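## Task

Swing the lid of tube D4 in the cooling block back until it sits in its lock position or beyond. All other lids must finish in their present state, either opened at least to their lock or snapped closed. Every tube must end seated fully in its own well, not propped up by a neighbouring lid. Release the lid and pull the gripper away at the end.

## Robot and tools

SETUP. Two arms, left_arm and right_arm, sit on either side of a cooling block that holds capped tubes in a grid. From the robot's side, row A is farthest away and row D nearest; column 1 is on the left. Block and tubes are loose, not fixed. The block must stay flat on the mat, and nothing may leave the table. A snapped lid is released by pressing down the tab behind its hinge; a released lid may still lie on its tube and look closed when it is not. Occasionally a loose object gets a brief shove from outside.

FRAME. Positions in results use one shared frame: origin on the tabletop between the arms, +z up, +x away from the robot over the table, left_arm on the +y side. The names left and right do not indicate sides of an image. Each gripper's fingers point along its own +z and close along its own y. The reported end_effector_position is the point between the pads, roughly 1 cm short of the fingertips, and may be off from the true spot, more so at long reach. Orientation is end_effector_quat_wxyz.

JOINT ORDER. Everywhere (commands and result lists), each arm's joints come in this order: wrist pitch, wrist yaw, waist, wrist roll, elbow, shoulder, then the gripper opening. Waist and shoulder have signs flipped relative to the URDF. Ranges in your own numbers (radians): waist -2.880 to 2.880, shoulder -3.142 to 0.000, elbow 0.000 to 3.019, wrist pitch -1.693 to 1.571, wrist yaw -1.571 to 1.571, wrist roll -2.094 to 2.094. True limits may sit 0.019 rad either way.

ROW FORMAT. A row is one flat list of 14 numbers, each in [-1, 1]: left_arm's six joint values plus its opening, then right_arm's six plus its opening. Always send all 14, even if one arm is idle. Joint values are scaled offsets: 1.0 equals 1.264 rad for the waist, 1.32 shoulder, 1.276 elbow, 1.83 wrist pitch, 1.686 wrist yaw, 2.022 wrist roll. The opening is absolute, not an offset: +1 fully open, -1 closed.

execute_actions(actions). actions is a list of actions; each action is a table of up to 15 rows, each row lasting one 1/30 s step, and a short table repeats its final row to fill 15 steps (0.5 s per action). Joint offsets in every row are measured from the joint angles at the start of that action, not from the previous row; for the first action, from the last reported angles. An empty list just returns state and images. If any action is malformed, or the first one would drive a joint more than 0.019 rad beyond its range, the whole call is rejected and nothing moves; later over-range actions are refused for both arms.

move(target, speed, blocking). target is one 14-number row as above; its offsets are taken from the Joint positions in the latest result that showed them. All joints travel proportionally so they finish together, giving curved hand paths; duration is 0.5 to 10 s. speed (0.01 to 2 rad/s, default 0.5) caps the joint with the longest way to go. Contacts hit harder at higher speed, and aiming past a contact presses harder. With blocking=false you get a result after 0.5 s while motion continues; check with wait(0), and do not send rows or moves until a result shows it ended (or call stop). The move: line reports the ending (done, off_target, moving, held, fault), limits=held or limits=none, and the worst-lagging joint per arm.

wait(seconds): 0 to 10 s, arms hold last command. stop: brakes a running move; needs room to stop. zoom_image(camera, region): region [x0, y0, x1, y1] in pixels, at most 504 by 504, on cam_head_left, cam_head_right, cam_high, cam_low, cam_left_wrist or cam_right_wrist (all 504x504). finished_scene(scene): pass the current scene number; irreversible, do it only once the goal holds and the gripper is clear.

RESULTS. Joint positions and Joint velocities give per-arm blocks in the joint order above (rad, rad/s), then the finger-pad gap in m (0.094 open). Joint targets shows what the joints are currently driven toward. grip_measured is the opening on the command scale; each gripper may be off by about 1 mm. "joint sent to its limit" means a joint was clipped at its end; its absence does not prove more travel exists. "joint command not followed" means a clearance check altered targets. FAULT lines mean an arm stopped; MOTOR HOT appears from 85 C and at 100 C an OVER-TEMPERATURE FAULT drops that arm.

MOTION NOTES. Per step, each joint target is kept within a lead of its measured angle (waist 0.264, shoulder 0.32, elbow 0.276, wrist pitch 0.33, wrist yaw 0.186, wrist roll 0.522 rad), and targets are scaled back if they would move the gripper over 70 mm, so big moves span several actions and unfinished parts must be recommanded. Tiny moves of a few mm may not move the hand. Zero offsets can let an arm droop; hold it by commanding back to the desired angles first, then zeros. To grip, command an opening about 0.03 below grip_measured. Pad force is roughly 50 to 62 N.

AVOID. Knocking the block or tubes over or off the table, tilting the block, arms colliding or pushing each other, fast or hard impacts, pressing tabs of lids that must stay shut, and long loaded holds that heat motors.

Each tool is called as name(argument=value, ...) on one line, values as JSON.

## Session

execute_actions(actions=[])

Scene clock: 0.00 s.
left_arm: end_effector_position=(+0.6033, +0.5953, +0.2027) grip_measured=+1.000 end_effector_quat_wxyz=(+0.009, -0.426, +0.901, +0.085) | right_arm: end_effector_position=(+0.2162, -0.7736, +0.3001) grip_measured=+1.000 end_effector_quat_wxyz=(+0.095, -0.384, +0.753, -0.526)
Joint names: [wrist pitch, wrist yaw, waist, wrist roll, elbow, shoulder]
Joint positions: left_arm=[-1.551 -0.172 -0.445 -0.49   1.975 -1.985  0.094] | right_arm=[-0.184 -0.321  1.152 -2.021  1.07  -1.355  0.094]
Joint velocities: left_arm=[ 0.032 -0.051  0.005 -0.037 -0.012 -0.005  0.   ] | right_arm=[-0.017 -0.007  0.005 -0.037  0.012 -0.005  0.   ]
Joint targets: left_arm=[-1.550 -0.172 -0.445 -0.490 2.006 -1.974] | right_arm=[-0.179 -0.321 1.152 -2.021 1.098 -1.355]

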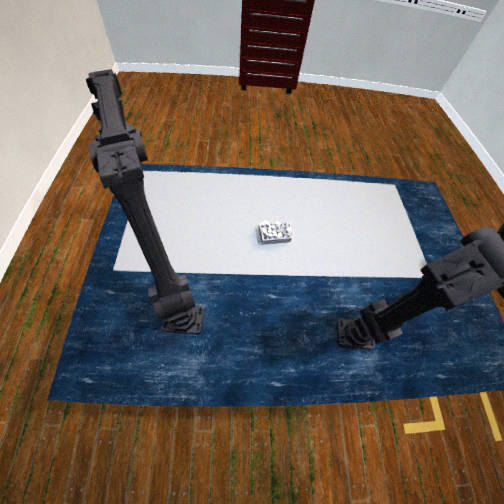

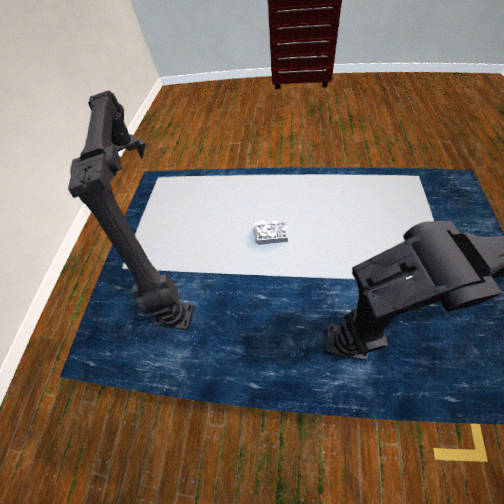

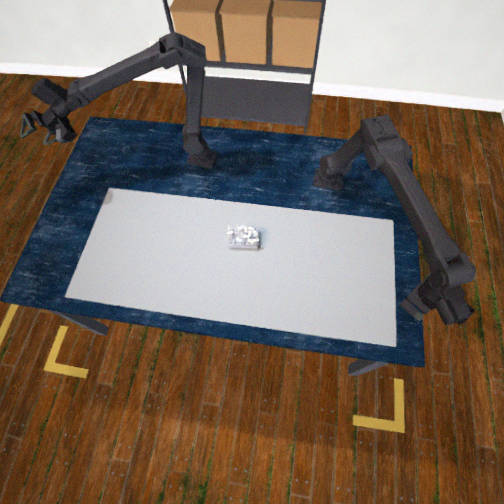

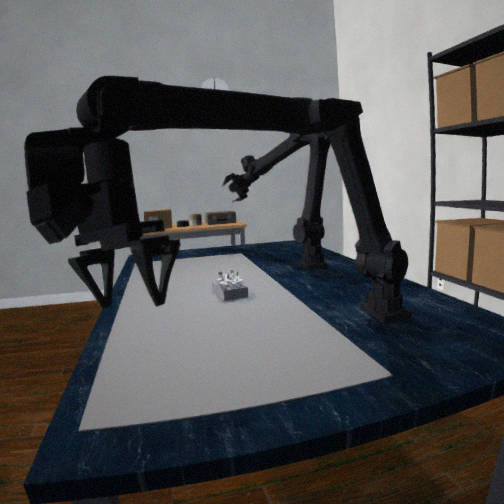

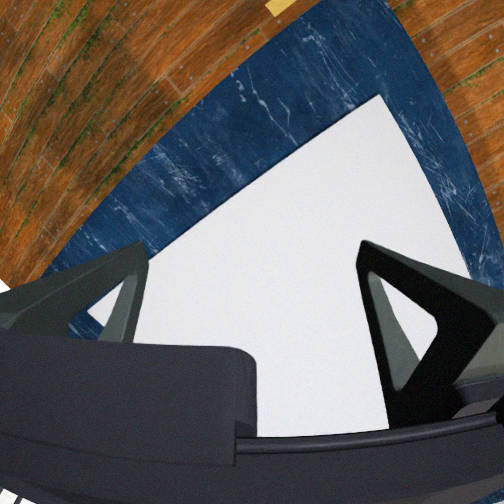

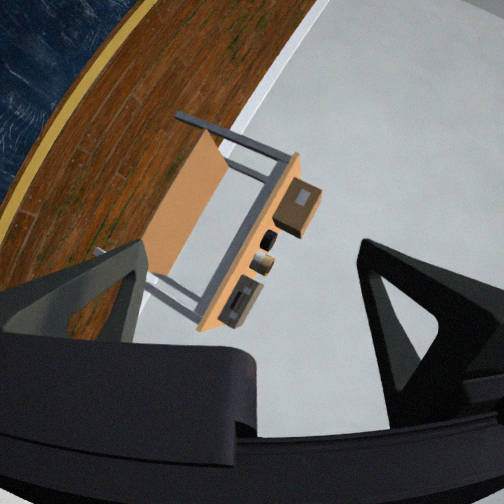

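move(target=[0,0,0,0,0,0,1,-0.167,0.202,-0.95,0.95,-0.38,0.35,0.15], speed=0.8)

move(target=[0,0,0,0,0,0,1,0,0,-0.43,0.06,0.02,0,0.15], speed=0.4)

zoom_image(camera="cam_right_wrist", region=[40,60,340,300])

Scene clock: 12.83 s.
left_arm: end_effector_position=(+0.6019, +0.5947, +0.2003) grip_measured=+1.000 end_effector_quat_wxyz=(+0.006, -0.426, +0.901, +0.086) | right_arm: end_effector_position=(+0.3725, -0.2623, +0.1807) grip_measured=+0.152 end_effector_quat_wxyz=(+0.382, -0.012, +0.923, -0.044)
Joint names: [wrist pitch, wrist yaw, waist, wrist roll, elbow, shoulder]
Joint positions: left_arm=[-1.551 -0.172 -0.445 -0.49   1.969 -1.985  0.094] | right_arm=[-0.474  0.015 -0.046 -0.112  0.594 -0.902  0.054]
Joint velocities: left_arm=[ 0.007  0.007  0.005 -0.081 -0.002 -0.015  0.   ] | right_arm=[-0.002 -0.007  0.005 -0.022 -0.007  0.005 -0.001]
Joint targets: left_arm=[-1.551 -0.172 -0.445 -0.490 1.975 -1.985] | right_arm=[-0.489 0.019 -0.049 -0.100 0.585 -0.893]
move: done; limits=none; left_arm: farthest joint: the elbow, 0.006 radians from its target (0.000 radians at the start); right_arm: farthest joint: the wrist pitch, 0.015 radians from its target (0.306 radians at the start)

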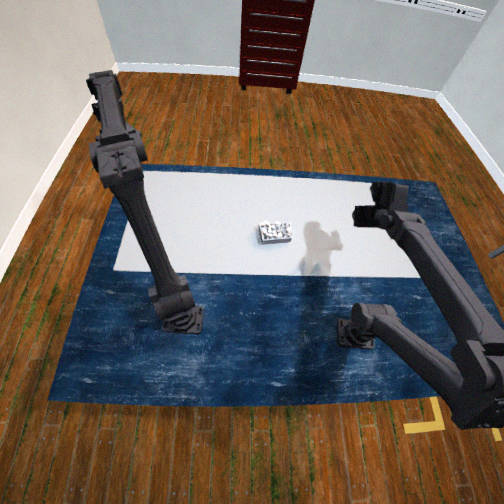

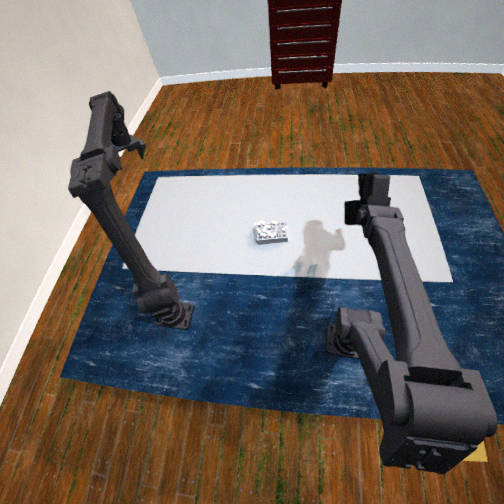

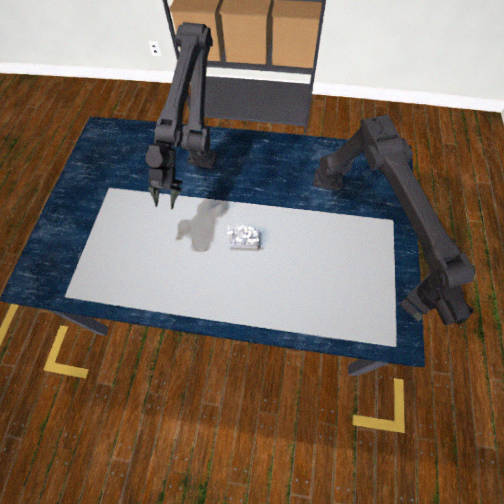

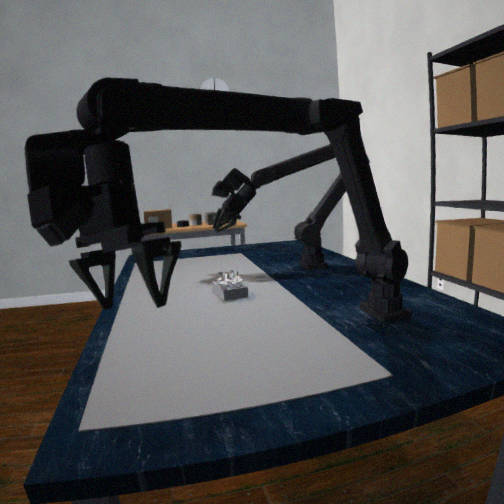

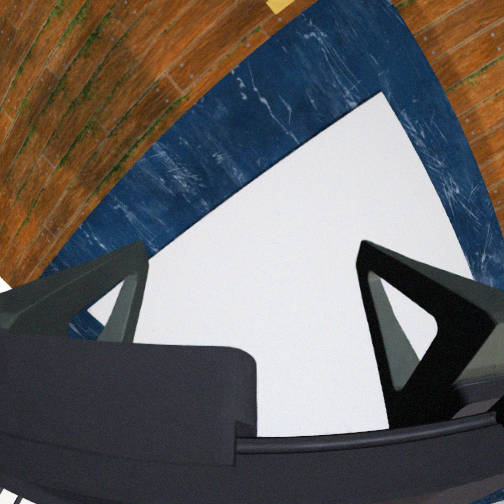

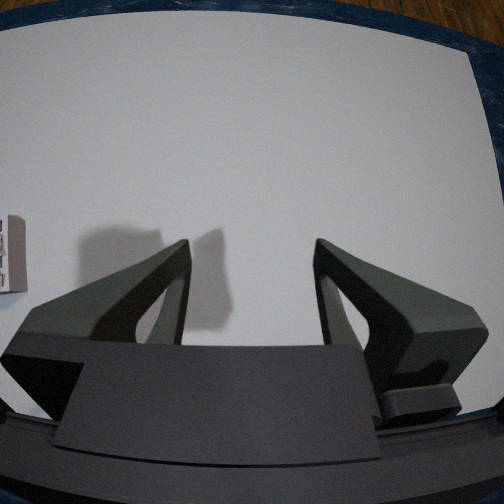

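Scene clock: 14.73 s.
left_arm: end_effector_position=(+0.6005, +0.5942, +0.1981) grip_measured=+1.000 end_effector_quat_wxyz=(+0.003, -0.426, +0.901, +0.086) | right_arm: end_effector_position=(+0.3360, -0.0638, +0.1807) grip_measured=+0.152 end_effector_quat_wxyz=(+0.376, -0.209, +0.899, +0.080)
Joint names: [wrist pitch, wrist yaw, waist, wrist roll, elbow, shoulder]
Joint positions: left_arm=[-1.551 -0.172 -0.445 -0.49   1.963 -1.985  0.094] | right_arm=[-0.474  0.015 -0.585 -0.002  0.594 -0.902  0.054]
Joint velocities: left_arm=[ 0.002 -0.066  0.005 -0.022 -0.007  0.005  0.   ] | right_arm=[-0.007  0.095  0.015 -0.022  0.007  0.015 -0.002]
Joint targets: left_arm=[-1.551 -0.172 -0.445 -0.490 1.969 -1.985] | right_arm=[-0.474 0.015 -0.589 0.009 0.620 -0.902]
move: off_target (right_arm); limits=none; left_arm: farthest joint: the elbow, 0.006 radians from its target (0.000 radians at the start); right_arm: farthest joint: the elbow, 0.026 radians from its target (0.026 radians at the start)

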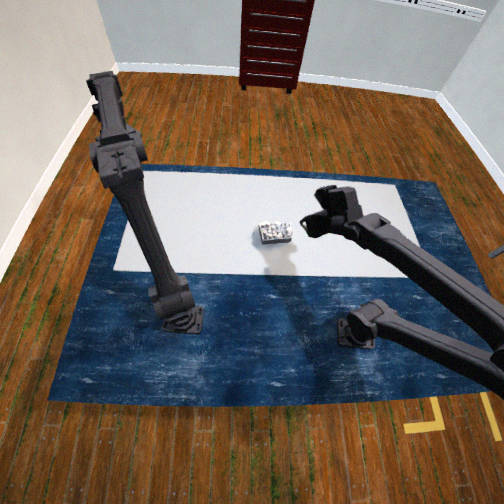

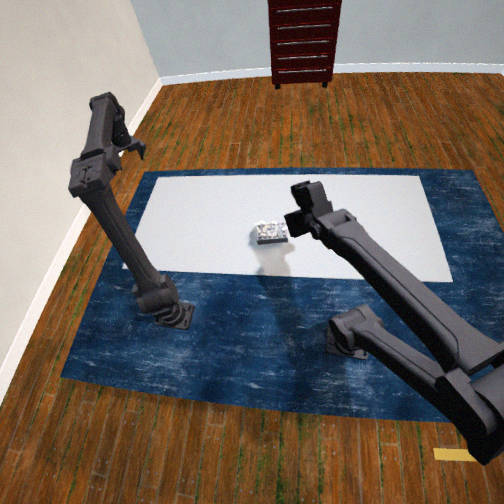

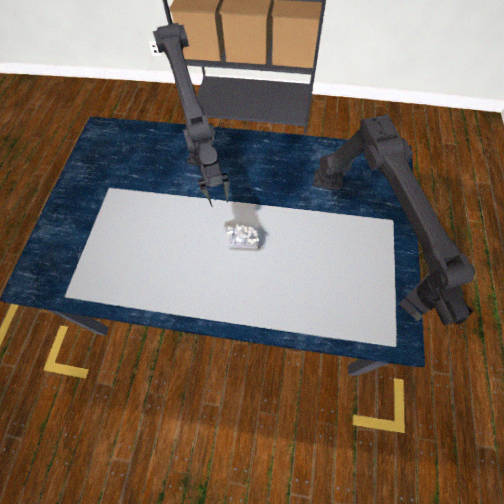

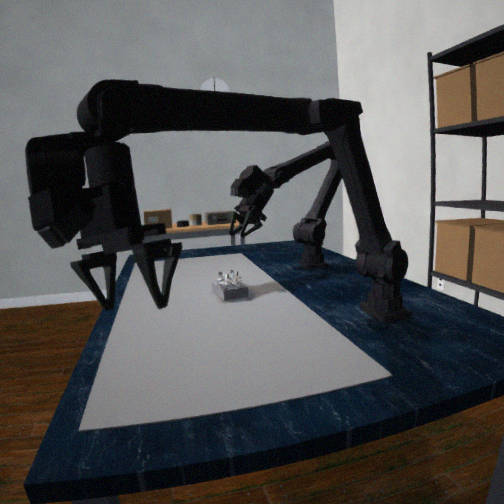

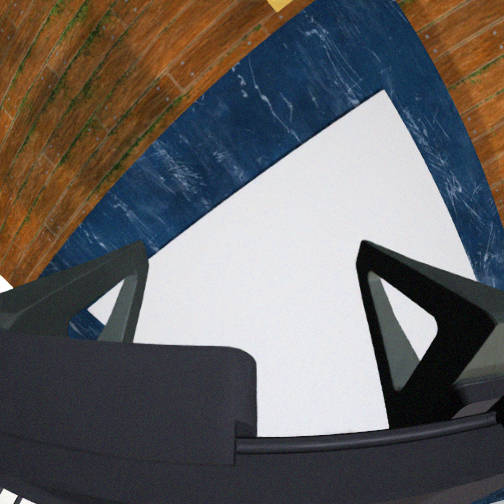

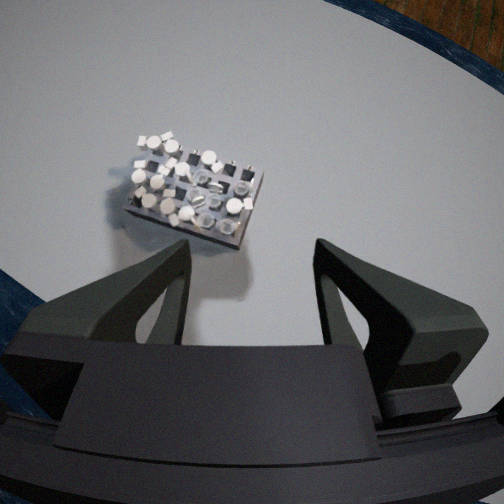

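Region (40, 60, 340, 300) of cam_right_wrist's 504x504 image, scaled by 1.680, with more detail than that image has; it fills the top 403 rows of this view, and the rest is white.

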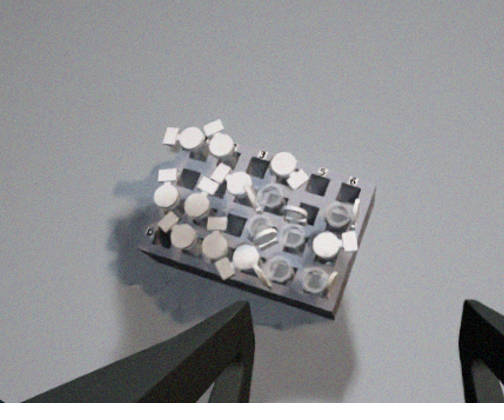

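move(target=[0,0,0,0,0,0,1,-0.35,0,-0.03,0.11,0.325,-0.37,0.15], speed=0.3)

zoom_image(camera="cam_right_wrist", region=[20,40,340,340])

Scene clock: 28.37 s.
left_arm: end_effector_position=(+0.5991, +0.5936, +0.1958) grip_measured=+1.000 end_effector_quat_wxyz=(+0.000, -0.425, +0.901, +0.086) | right_arm: end_effector_position=(+0.3279, -0.0569, +0.1105) grip_measured=+0.152 end_effector_quat_wxyz=(+0.022, -0.138, +0.990, -0.000)
Joint names: [wrist pitch, wrist yaw, waist, wrist roll, elbow, shoulder]
Joint positions: left_arm=[-1.551 -0.172 -0.445 -0.49   1.957 -1.985  0.094] | right_arm=[-1.1    0.015 -0.611  0.208  0.952 -1.381  0.054]
Joint velocities: left_arm=[-0.012 -0.037  0.015 -0.007 -0.012  0.005  0.   ] | right_arm=[ 0.022  0.037  0.015 -0.066 -0.017 -0.015 -0.001]
Joint targets: left_arm=[-1.551 -0.172 -0.445 -0.490 1.963 -1.985] | right_arm=[-1.115 0.015 -0.623 0.220 1.009 -1.390]
move: off_target (right_arm); limits=none; left_arm: farthest joint: the elbow, 0.006 radians from its target (0.000 radians at the start); right_arm: farthest joint: the elbow, 0.057 radians from its target (0.415 radians at the start)

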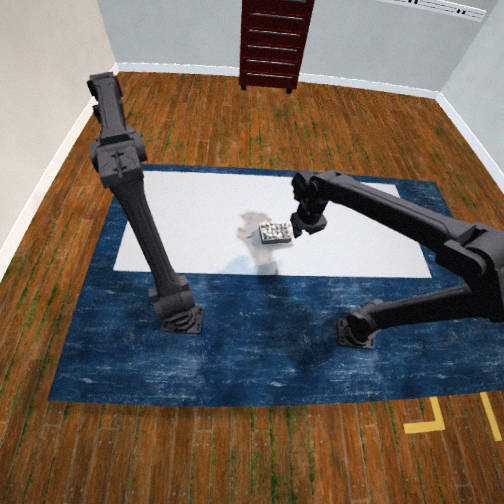

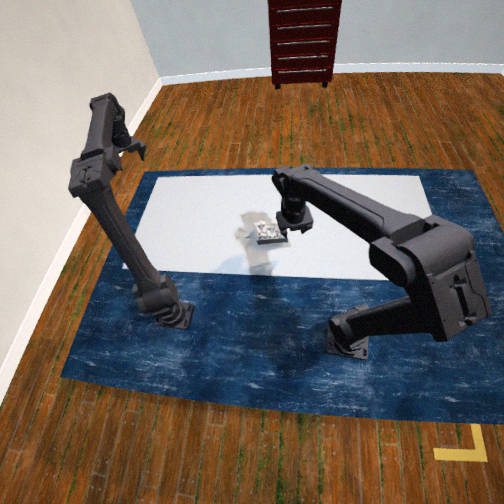

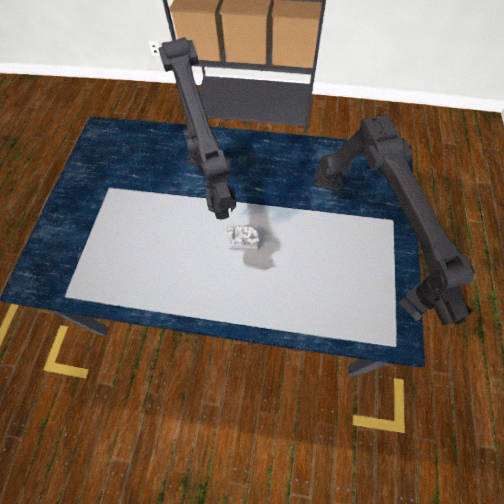

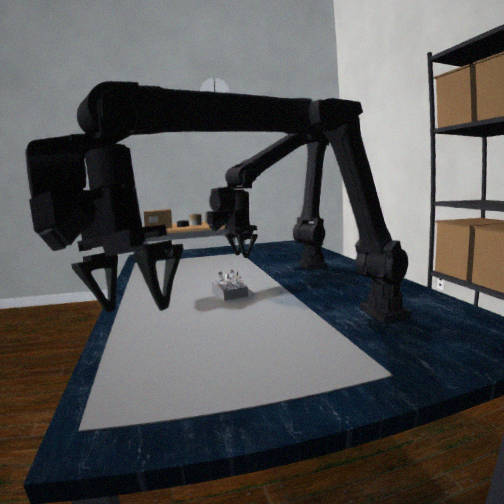

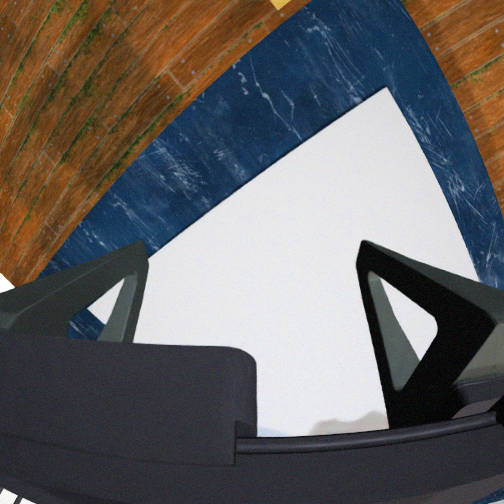

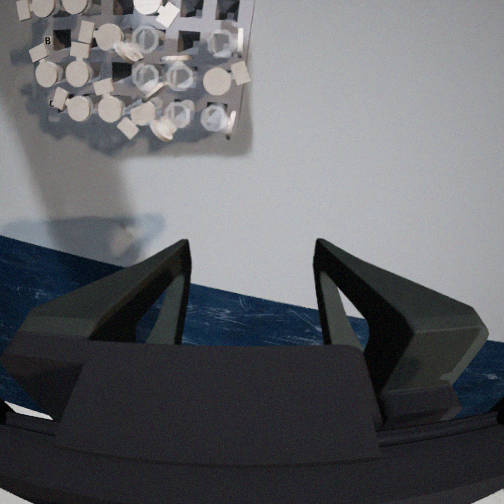

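Region (20, 40, 340, 340) of cam_right_wrist's 504x504 image, scaled by 1.575, with more detail than that image has; it fills the top 472 rows of this view, and the rest is white.

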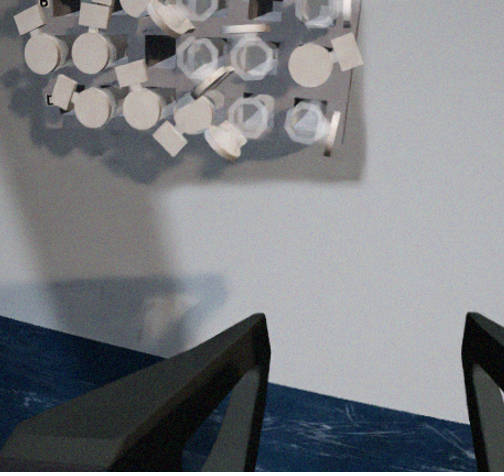

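move(target=[0,0,0,0,0,0,1,0,0,-0.04,0,0.09,-0.07,0.15], speed=0.1)

zoom_image(camera="cam_right_wrist", region=[20,40,340,340])

Scene clock: 42.93 s.
left_arm: end_effector_position=(+0.5978, +0.5930, +0.1936) grip_measured=+1.000 end_effector_quat_wxyz=(-0.003, -0.425, +0.901, +0.086) | right_arm: end_effector_position=(+0.3399, -0.0324, +0.1024) grip_measured=+0.152 end_effector_quat_wxyz=(+0.012, -0.158, +0.987, -0.003)
Joint names: [wrist pitch, wrist yaw, waist, wrist roll, elbow, shoulder]
Joint positions: left_arm=[-1.551 -0.172 -0.445 -0.49   1.951 -1.985  0.094] | right_arm=[-1.1    0.015 -0.652  0.209  1.011 -1.461  0.054]
Joint velocities: left_arm=[-0.012 -0.051  0.005 -0.007 -0.022  0.015  0.   ] | right_arm=[ 0.002  0.007  0.005 -0.037  0.002  0.005 -0.001]
Joint targets: left_arm=[-1.551 -0.172 -0.445 -0.490 1.957 -1.985] | right_arm=[-1.100 0.015 -0.662 0.208 1.067 -1.474]
move: off_target (right_arm); limits=none; left_arm: farthest joint: the elbow, 0.006 radians from its target (0.000 radians at the start); right_arm: farthest joint: the elbow, 0.056 radians from its target (0.115 radians at the start)

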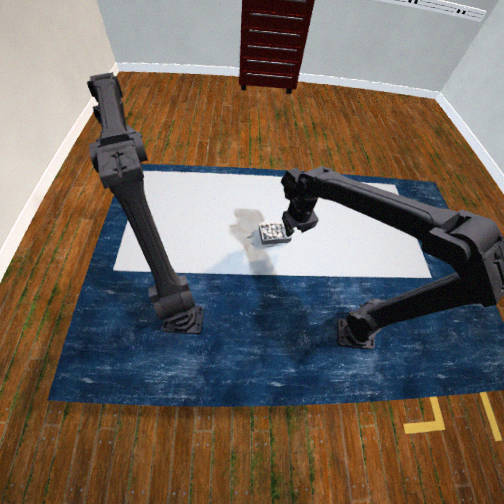

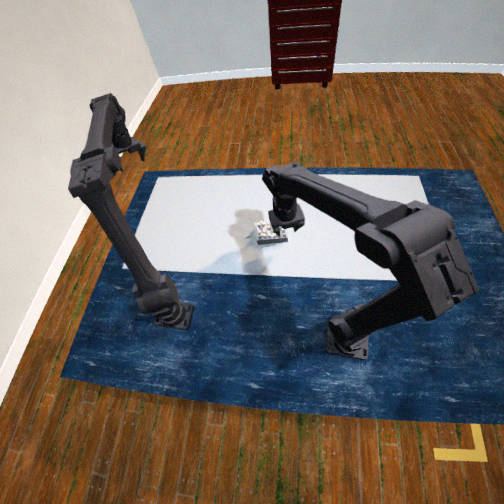

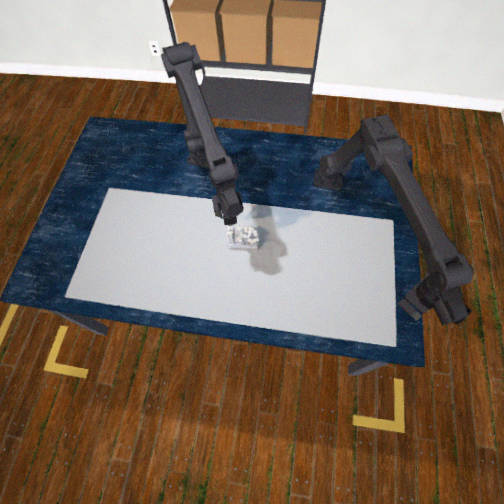

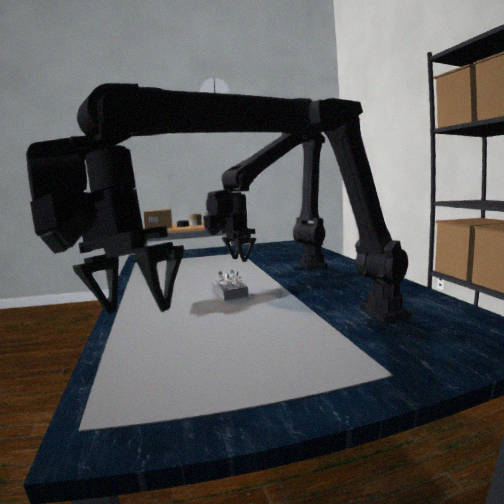

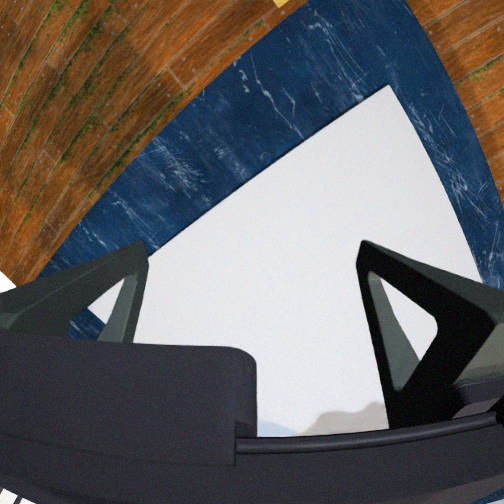

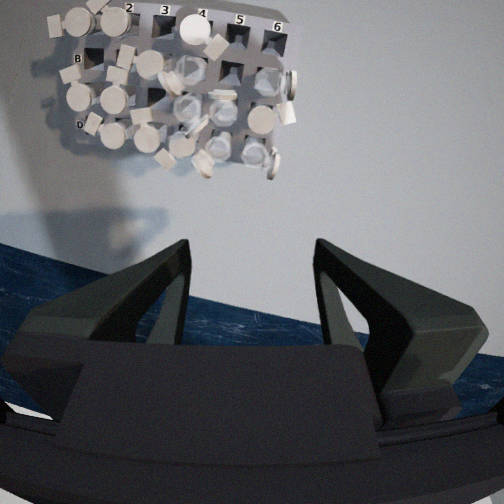

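Region (20, 40, 340, 340) of cam_right_wrist's 504x504 image, scaled by 1.575, with more detail than that image has; it fills the top 472 rows of this view, and the rest is white.

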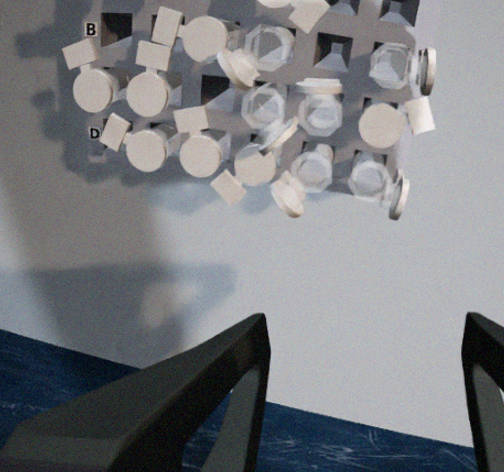

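move(target=[0,0,0,0,0,0,1,-0.02,0,-0.045,0,0.135,-0.075,0.15], speed=0.08)

zoom_image(camera="cam_right_wrist", region=[20,40,340,340])

Scene clock: 55.53 s.
left_arm: end_effector_position=(+0.5964, +0.5925, +0.1915) grip_measured=+1.000 end_effector_quat_wxyz=(-0.006, -0.425, +0.901, +0.086) | right_arm: end_effector_position=(+0.3638, +0.0046, +0.1097) grip_measured=+0.152 end_effector_quat_wxyz=(+0.017, -0.180, +0.983, -0.001)
Joint names: [wrist pitch, wrist yaw, waist, wrist roll, elbow, shoulder]
Joint positions: left_arm=[-1.551 -0.172 -0.445 -0.49   1.946 -1.985  0.094] | right_arm=[-1.122  0.015 -0.697  0.209  1.126 -1.545  0.054]
Joint velocities: left_arm=[ 0.007 -0.051  0.015  0.037 -0.002  0.005  0.   ] | right_arm=[-0.002  0.007  0.015 -0.022  0.022  0.015 -0.001]
Joint targets: left_arm=[-1.551 -0.172 -0.445 -0.490 1.952 -1.985] | right_arm=[-1.137 0.015 -0.708 0.209 1.183 -1.560]
move: off_target (right_arm); limits=none; left_arm: farthest joint: the elbow, 0.005 radians from its target (0.000 radians at the start); right_arm: farthest joint: the elbow, 0.057 radians from its target (0.172 radians at the start)

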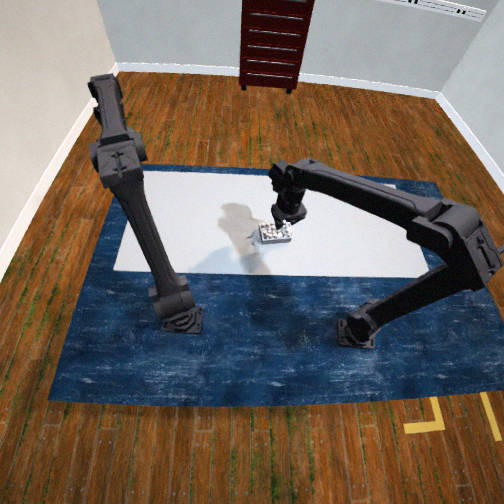

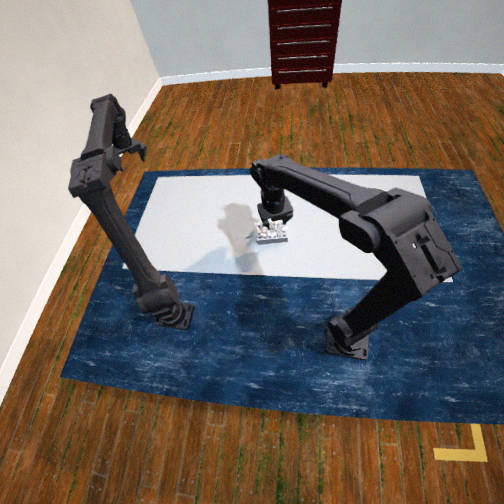

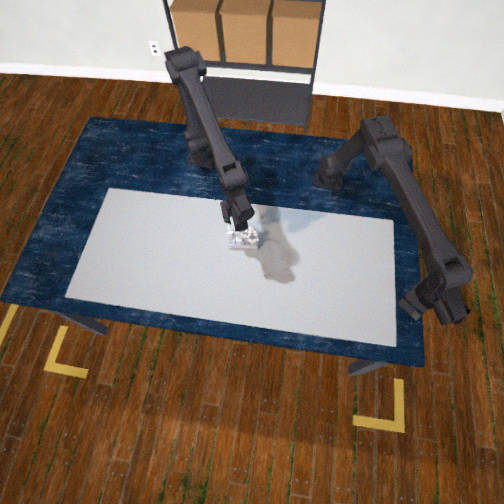

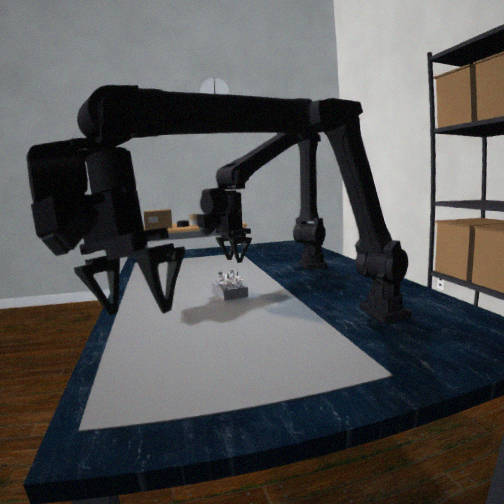

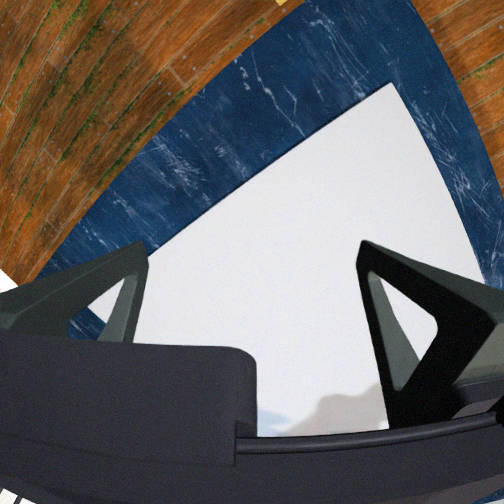

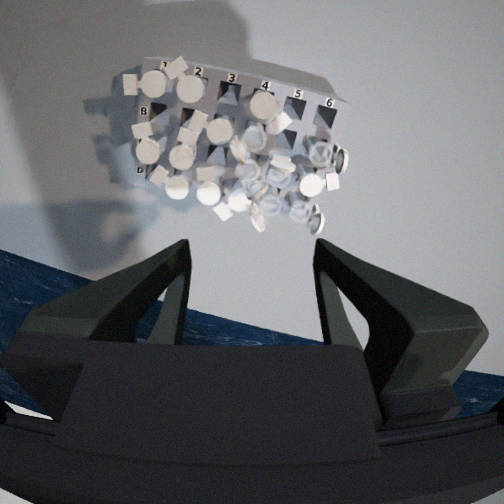

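Region (20, 40, 340, 340) of cam_right_wrist's 504x504 image, scaled by 1.575, with more detail than that image has; it fills the top 472 rows of this view, and the rest is white.

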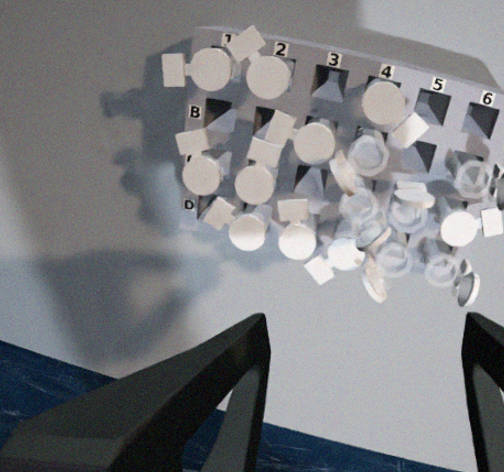

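move(target=[0,0,0,0,0,0,1,0,0,0.045,0,0.045,-0.03,0.8], speed=0.05)

zoom_image(camera="cam_right_wrist", region=[20,60,340,340])

Scene clock: 76.47 s.
left_arm: end_effector_position=(+0.5949, +0.5919, +0.1892) grip_measured=+1.000 end_effector_quat_wxyz=(-0.009, -0.425, +0.901, +0.086) | right_arm: end_effector_position=(+0.3738, -0.0133, +0.0993) grip_measured=+0.797 end_effector_quat_wxyz=(+0.005, -0.157, +0.988, -0.006)
Joint names: [wrist pitch, wrist yaw, waist, wrist roll, elbow, shoulder]
Joint positions: left_arm=[-1.551 -0.172 -0.445 -0.49   1.94  -1.985  0.094] | right_arm=[-1.122  0.015 -0.651  0.209  1.126 -1.57   0.084]
Joint velocities: left_arm=[-0.007 -0.037 -0.005  0.007  0.007  0.015  0.   ] | right_arm=[-0.007  0.022 -0.005  0.007  0.002 -0.005 -0.001]
Joint targets: left_arm=[-1.551 -0.172 -0.445 -0.490 1.945 -1.985] | right_arm=[-1.122 0.015 -0.641 0.209 1.184 -1.585]
move: off_target (right_arm); limits=none; left_arm: farthest joint: the elbow, 0.006 radians from its target (0.000 radians at the start); right_arm: farthest joint: the elbow, 0.057 radians from its target (0.057 radians at the start)

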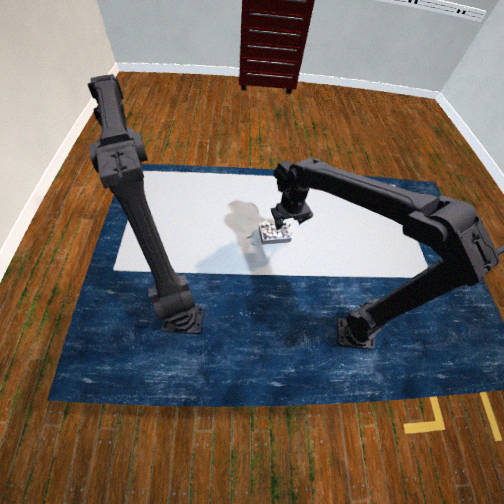

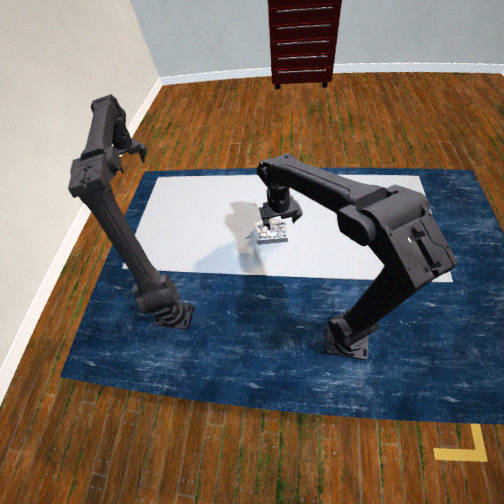

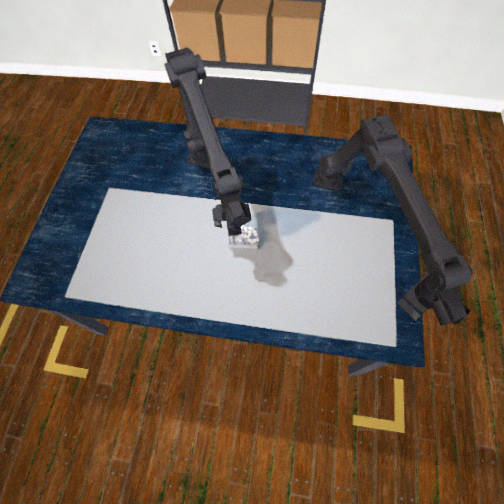

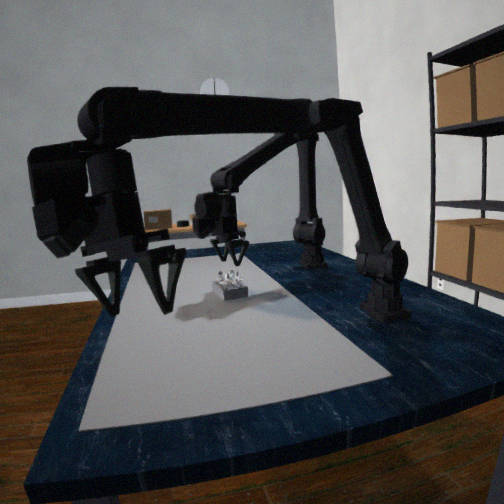

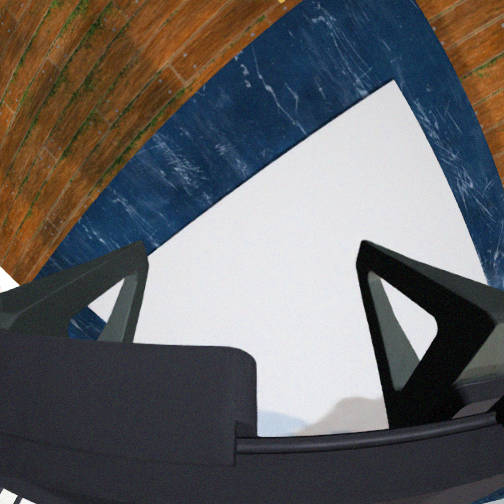

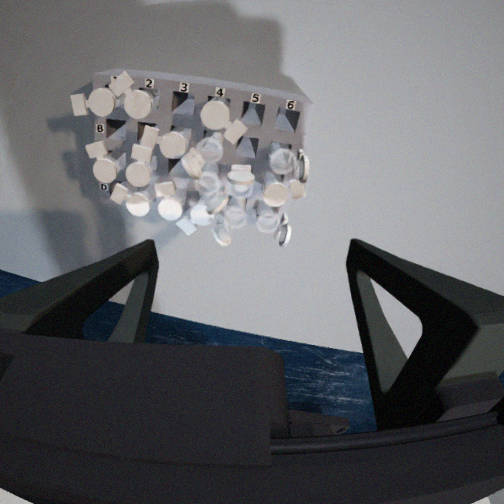

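Region (20, 60, 340, 340) of cam_right_wrist's 504x504 image, scaled by 1.575, with more detail than that image has; it fills the top 441 rows of this view, and the rest is white.

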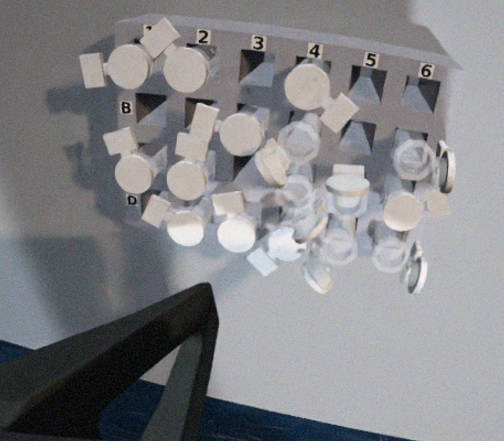

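move(target=[0,0,0,0,0,0,1,0.01,0,0,0,0.045,-0.04,0.8], speed=0.03)

zoom_image(camera="cam_right_wrist", region=[60,120,340,340])

Scene clock: 93.27 s.
left_arm: end_effector_position=(+0.5936, +0.5913, +0.1871) grip_measured=+1.000 end_effector_quat_wxyz=(-0.012, -0.425, +0.901, +0.086) | right_arm: end_effector_position=(+0.3730, -0.0138, +0.0837) grip_measured=+0.797 end_effector_quat_wxyz=(-0.012, -0.158, +0.987, -0.012)
Joint names: [wrist pitch, wrist yaw, waist, wrist roll, elbow, shoulder]
Joint positions: left_arm=[-1.551 -0.172 -0.445 -0.49   1.934 -1.985  0.094] | right_arm=[-1.119  0.015 -0.651  0.209  1.126 -1.608  0.084]
Joint velocities: left_arm=[0.017 0.007 0.015 0.051 0.002 0.005 0.   ] | right_arm=[ 0.022 -0.022  0.005  0.022 -0.017  0.024  0.   ]
Joint targets: left_arm=[-1.551 -0.172 -0.445 -0.490 1.940 -1.985] | right_arm=[-1.104 0.015 -0.651 0.209 1.184 -1.623]
move: off_target (right_arm); limits=none; left_arm: farthest joint: the elbow, 0.006 radians from its target (0.000 radians at the start); right_arm: farthest joint: the elbow, 0.057 radians from its target (0.057 radians at the start)

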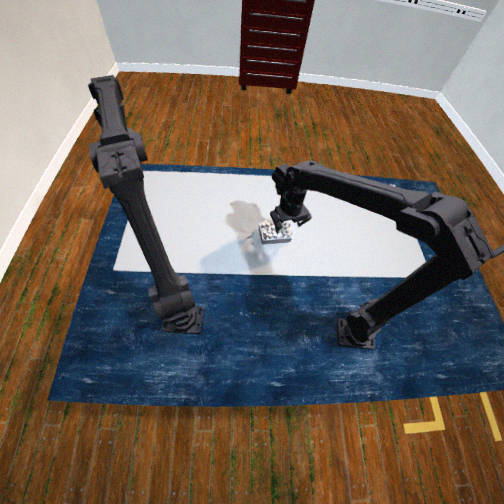

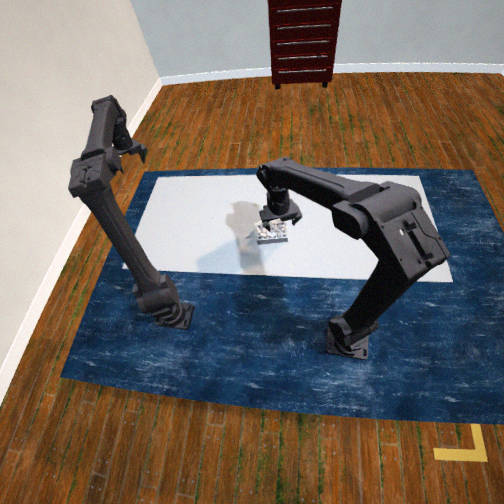

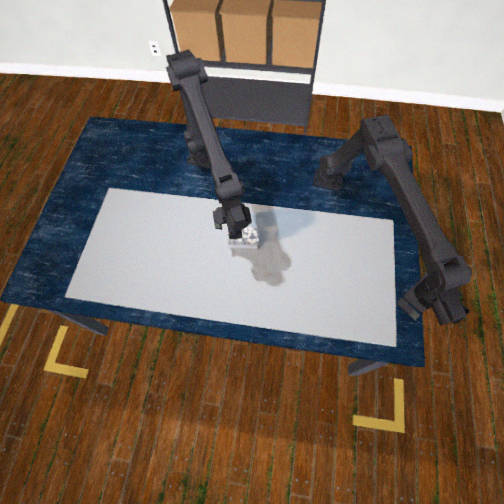

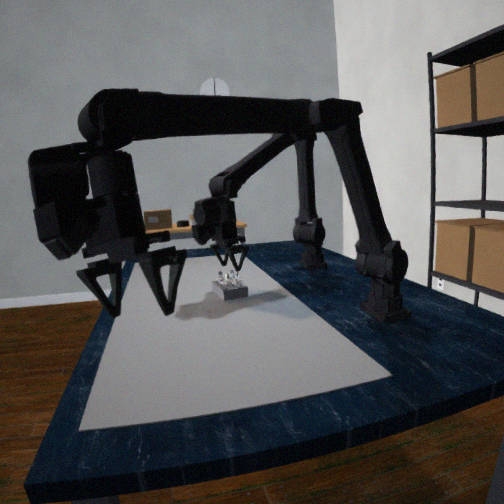

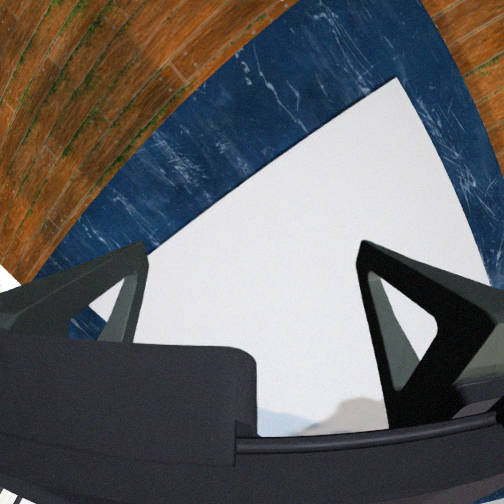

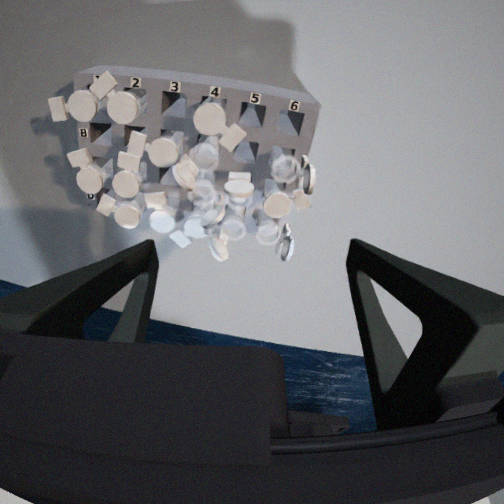

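Region (60, 120, 340, 340) of cam_right_wrist's 504x504 image, scaled by 1.800, with more detail than that image has; it fills the top 396 rows of this view, and the rest is white.

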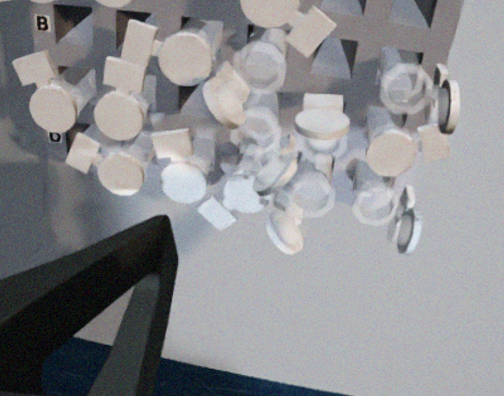

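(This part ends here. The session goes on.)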